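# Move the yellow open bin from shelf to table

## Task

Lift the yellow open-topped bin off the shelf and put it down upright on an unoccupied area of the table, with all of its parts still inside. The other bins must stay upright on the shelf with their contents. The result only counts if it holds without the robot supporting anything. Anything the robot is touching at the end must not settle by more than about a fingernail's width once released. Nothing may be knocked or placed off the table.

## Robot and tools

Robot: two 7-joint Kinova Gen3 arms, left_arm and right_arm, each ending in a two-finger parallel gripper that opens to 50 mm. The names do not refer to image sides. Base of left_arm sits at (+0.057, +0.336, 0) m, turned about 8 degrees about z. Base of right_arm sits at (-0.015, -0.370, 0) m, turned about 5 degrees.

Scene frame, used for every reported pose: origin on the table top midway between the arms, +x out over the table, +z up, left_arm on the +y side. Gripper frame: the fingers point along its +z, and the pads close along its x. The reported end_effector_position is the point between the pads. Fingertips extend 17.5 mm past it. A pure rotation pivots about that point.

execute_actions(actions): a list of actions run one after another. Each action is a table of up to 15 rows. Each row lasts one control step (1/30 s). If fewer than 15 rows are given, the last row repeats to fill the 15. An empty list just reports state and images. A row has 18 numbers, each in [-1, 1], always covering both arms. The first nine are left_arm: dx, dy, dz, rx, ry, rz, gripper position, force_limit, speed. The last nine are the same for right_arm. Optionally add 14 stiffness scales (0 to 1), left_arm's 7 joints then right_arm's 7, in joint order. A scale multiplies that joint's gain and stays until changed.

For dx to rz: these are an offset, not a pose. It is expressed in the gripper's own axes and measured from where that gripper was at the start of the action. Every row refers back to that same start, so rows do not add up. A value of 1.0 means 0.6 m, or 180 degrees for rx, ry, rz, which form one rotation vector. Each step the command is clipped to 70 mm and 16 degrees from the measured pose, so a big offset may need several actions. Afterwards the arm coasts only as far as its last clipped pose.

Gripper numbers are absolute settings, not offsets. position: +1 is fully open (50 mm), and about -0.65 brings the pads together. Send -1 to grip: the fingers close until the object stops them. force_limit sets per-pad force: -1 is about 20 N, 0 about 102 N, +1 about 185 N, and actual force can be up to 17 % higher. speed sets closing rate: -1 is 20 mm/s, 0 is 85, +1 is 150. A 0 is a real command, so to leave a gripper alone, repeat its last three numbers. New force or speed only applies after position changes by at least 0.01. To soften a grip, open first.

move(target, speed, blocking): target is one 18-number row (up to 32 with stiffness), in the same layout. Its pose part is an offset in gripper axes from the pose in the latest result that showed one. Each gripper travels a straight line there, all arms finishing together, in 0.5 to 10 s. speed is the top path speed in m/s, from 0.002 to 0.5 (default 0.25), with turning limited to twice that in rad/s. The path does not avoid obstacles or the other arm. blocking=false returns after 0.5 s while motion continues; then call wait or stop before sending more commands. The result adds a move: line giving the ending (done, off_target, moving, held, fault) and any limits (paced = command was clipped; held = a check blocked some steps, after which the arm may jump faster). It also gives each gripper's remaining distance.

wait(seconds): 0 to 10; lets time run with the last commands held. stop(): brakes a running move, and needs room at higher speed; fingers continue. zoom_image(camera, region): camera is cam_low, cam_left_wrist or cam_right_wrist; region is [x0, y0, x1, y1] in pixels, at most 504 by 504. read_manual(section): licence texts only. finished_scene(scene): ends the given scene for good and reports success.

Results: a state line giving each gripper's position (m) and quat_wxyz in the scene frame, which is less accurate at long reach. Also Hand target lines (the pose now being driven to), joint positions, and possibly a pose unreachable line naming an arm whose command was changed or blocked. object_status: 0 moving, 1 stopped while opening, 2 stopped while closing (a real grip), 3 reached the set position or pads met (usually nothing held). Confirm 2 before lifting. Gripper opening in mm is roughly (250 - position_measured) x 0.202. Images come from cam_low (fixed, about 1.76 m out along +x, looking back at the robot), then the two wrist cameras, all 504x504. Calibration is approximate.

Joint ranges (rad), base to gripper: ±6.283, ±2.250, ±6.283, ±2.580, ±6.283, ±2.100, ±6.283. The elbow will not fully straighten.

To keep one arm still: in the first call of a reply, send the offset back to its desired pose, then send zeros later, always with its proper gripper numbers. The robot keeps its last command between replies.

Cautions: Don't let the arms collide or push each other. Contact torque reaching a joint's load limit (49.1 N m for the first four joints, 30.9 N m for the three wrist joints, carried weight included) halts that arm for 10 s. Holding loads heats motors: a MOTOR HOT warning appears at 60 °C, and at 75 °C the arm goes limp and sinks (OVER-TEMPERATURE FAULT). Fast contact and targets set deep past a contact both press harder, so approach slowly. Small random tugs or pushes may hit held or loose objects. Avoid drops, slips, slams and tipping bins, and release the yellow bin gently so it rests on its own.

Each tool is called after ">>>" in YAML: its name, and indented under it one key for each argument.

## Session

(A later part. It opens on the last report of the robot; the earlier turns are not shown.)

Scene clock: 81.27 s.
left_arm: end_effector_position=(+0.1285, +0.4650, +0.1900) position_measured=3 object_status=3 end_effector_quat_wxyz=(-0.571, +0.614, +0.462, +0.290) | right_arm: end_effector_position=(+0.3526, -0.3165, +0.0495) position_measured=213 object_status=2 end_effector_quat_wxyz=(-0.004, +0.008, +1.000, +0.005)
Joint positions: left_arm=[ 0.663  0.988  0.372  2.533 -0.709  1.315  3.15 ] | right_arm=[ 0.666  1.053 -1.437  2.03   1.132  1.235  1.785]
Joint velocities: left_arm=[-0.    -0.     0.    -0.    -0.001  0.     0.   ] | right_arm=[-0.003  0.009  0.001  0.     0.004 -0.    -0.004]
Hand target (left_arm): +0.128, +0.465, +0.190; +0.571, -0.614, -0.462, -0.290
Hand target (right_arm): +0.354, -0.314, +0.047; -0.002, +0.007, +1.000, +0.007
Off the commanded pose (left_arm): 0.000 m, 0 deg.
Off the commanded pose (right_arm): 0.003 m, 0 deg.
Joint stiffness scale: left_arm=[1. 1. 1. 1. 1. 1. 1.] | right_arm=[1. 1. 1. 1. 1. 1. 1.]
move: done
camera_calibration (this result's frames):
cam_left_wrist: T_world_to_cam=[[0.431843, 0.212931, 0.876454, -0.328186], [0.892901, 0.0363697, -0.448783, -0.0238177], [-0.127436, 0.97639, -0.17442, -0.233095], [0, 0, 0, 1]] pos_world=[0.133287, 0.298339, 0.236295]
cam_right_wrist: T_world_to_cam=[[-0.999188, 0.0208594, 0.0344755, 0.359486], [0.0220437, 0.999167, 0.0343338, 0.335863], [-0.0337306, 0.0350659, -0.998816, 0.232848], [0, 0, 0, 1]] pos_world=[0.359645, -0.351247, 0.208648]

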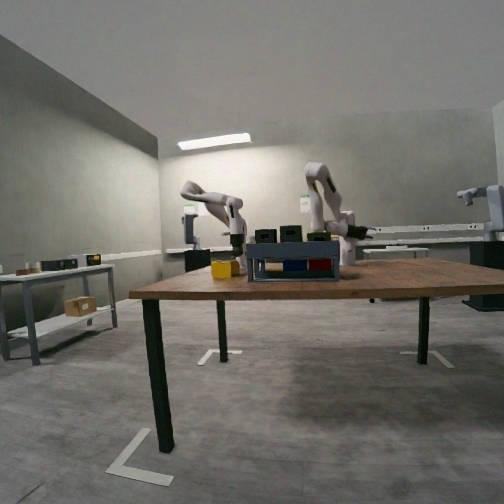

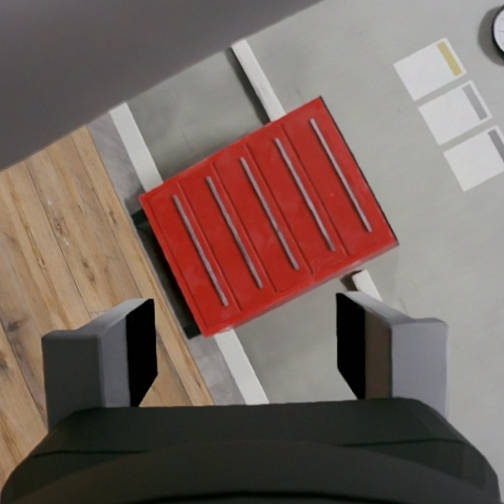

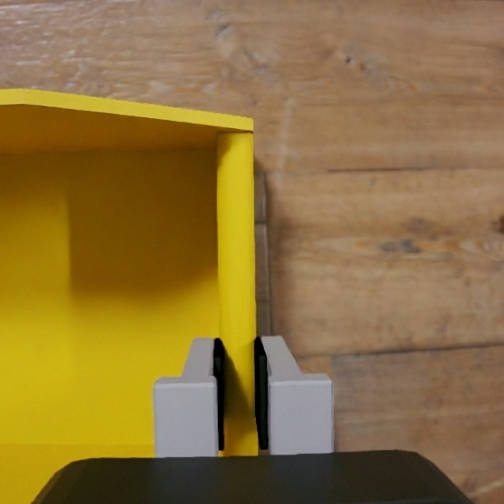

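Looks touching the table. Release and retreat.

>>> execute_actions:
  actions:
    - [[0,0,0,0,0,0,1,0,0, 0,0,0,0,0,0,1,0.3,0]]
    - [[0,0,0,0,0,0,1,0,0, 0,0,0,0,0,0,1,0.3,0]]

>>> move:
  target: [0,0,0,0,0,0,1,0,0, 0.05,0,-0.3,0,0,0,1,0.3,0]
  speed: 0.15

Scene clock: 82.67 s.
left_arm: end_effector_position=(+0.1285, +0.4650, +0.1900) position_measured=3 object_status=3 end_effector_quat_wxyz=(-0.571, +0.614, +0.462, +0.290) | right_arm: end_effector_position=(+0.3526, -0.3164, +0.0492) position_measured=3 object_status=3 end_effector_quat_wxyz=(-0.005, +0.008, +1.000, +0.005)
Joint positions: left_arm=[ 0.663  0.988  0.372  2.533 -0.709  1.315  3.15 ] | right_arm=[ 0.666  1.054 -1.437  2.03   1.132  1.235  1.785]
Joint velocities: left_arm=[-0.     0.    -0.     0.    -0.001  0.    -0.   ] | right_arm=[ 0.001 -0.     0.001 -0.     0.    -0.001 -0.   ]
Hand target (left_arm): +0.128, +0.465, +0.190; +0.571, -0.614, -0.462, -0.290
Hand target (right_arm): +0.353, -0.316, +0.049; -0.005, +0.008, +1.000, +0.005
Off the commanded pose (left_arm): 0.000 m, 0 deg.
Off the commanded pose (right_arm): 0.000 m, 0 deg.
Joint stiffness scale: left_arm=[1. 1. 1. 1. 1. 1. 1.] | right_arm=[1. 1. 1. 1. 1. 1. 1.]
camera_calibration (this result's frames):
cam_left_wrist: T_world_to_cam=[[0.431843, 0.212931, 0.876454, -0.328186], [0.892901, 0.0363697, -0.448782, -0.0238177], [-0.127436, 0.97639, -0.17442, -0.233095], [0, 0, 0, 1]] pos_world=[0.133287, 0.298339, 0.236295]
cam_right_wrist: T_world_to_cam=[[-0.999176, 0.0208179, 0.0348547, 0.359402], [0.0220294, 0.999153, 0.0347428, 0.335724], [-0.0341019, 0.035482, -0.998788, 0.23284], [0, 0, 0, 1]] pos_world=[0.35965, -0.351183, 0.208368]

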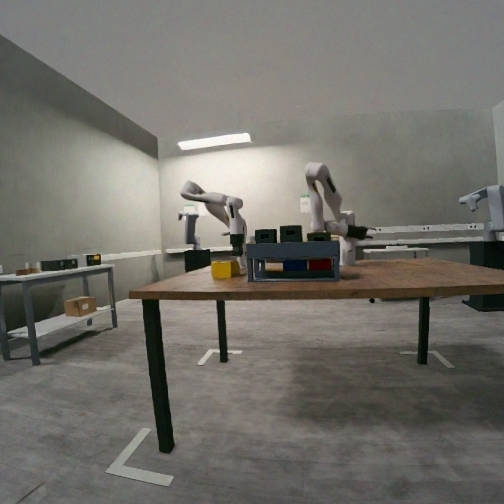

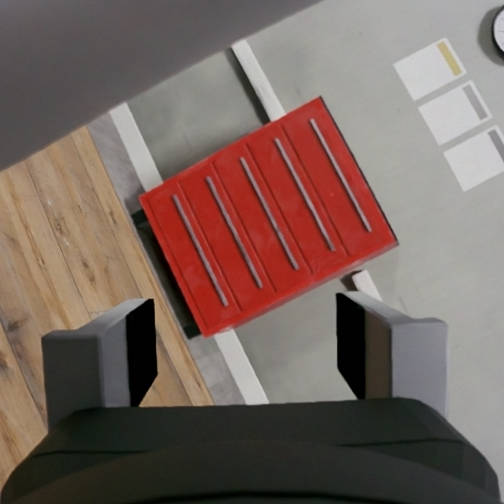

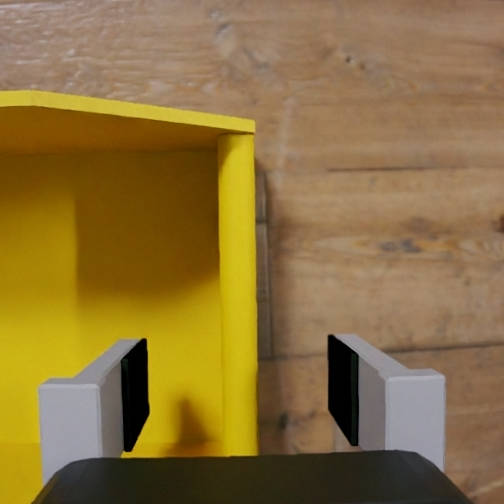

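Scene clock: 84.33 s.
left_arm: end_effector_position=(+0.1285, +0.4650, +0.1900) position_measured=3 object_status=3 end_effector_quat_wxyz=(-0.571, +0.614, +0.462, +0.290) | right_arm: end_effector_position=(+0.3278, -0.3163, +0.2272) position_measured=3 object_status=3 end_effector_quat_wxyz=(-0.001, +0.010, +1.000, +0.005)
Joint positions: left_arm=[ 0.663  0.988  0.372  2.533 -0.709  1.315  3.15 ] | right_arm=[ 0.822  0.809 -1.8    1.84   0.776  1.537  1.934]
Joint velocities: left_arm=[-0.001 -0.    -0.     0.     0.001 -0.001  0.   ] | right_arm=[ 0.002 -0.    -0.002 -0.001  0.     0.001 -0.   ]
Hand target (left_arm): +0.128, +0.465, +0.190; +0.571, -0.614, -0.462, -0.290
Hand target (right_arm): +0.325, -0.317, +0.229; -0.004, +0.008, +1.000, +0.004
Off the commanded pose (left_arm): 0.000 m, 0 deg.
Off the commanded pose (right_arm): 0.004 m, 0 deg.
Joint stiffness scale: left_arm=[1. 1. 1. 1. 1. 1. 1.] | right_arm=[1. 1. 1. 1. 1. 1. 1.]
move: off_target (right_arm)
camera_calibration (this result's frames):
cam_left_wrist: T_world_to_cam=[[0.431843, 0.212931, 0.876454, -0.328186], [0.892901, 0.0363697, -0.448782, -0.0238178], [-0.127436, 0.97639, -0.17442, -0.233095], [0, 0, 0, 1]] pos_world=[0.133287, 0.298339, 0.236295]
cam_right_wrist: T_world_to_cam=[[-0.999305, 0.0247705, 0.0278545, 0.3313], [0.0257554, 0.999035, 0.0355725, 0.328612], [-0.0269465, 0.0362652, -0.998979, 0.407747], [0, 0, 0, 1]] pos_world=[0.333593, -0.351288, 0.386413]

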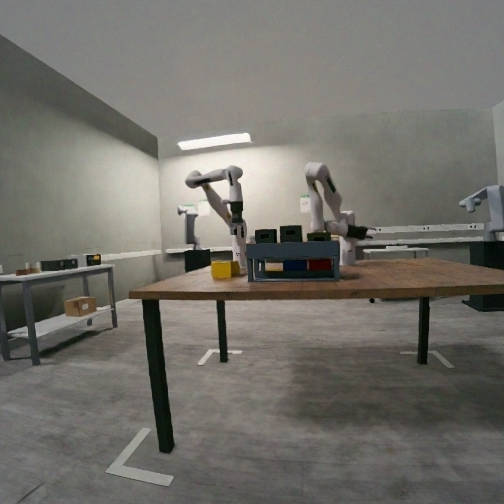

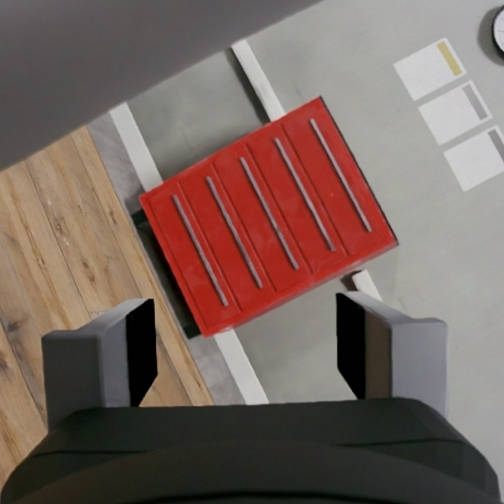

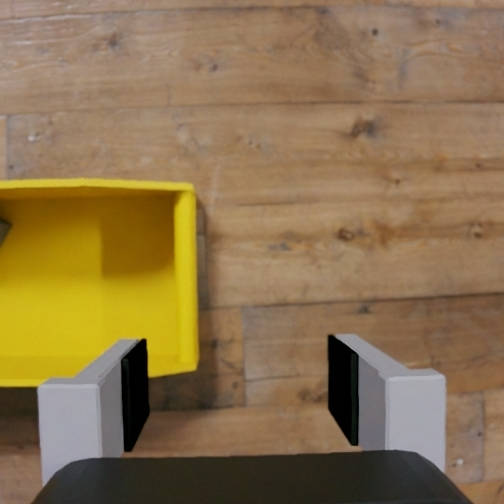

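>>> zoom_image:
  camera: "cam_low"
  region: [200, 210, 360, 300]

Region (200, 210, 360, 300) of cam_low's 504x504 image, scaled by 3.150, with more detail than that image has; it fills the top 284 rows of this view, and the rest is white.

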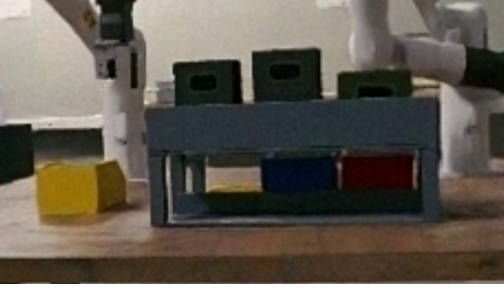

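>>> finished_scene:
  scene: 1

The scene is finished: the task was done.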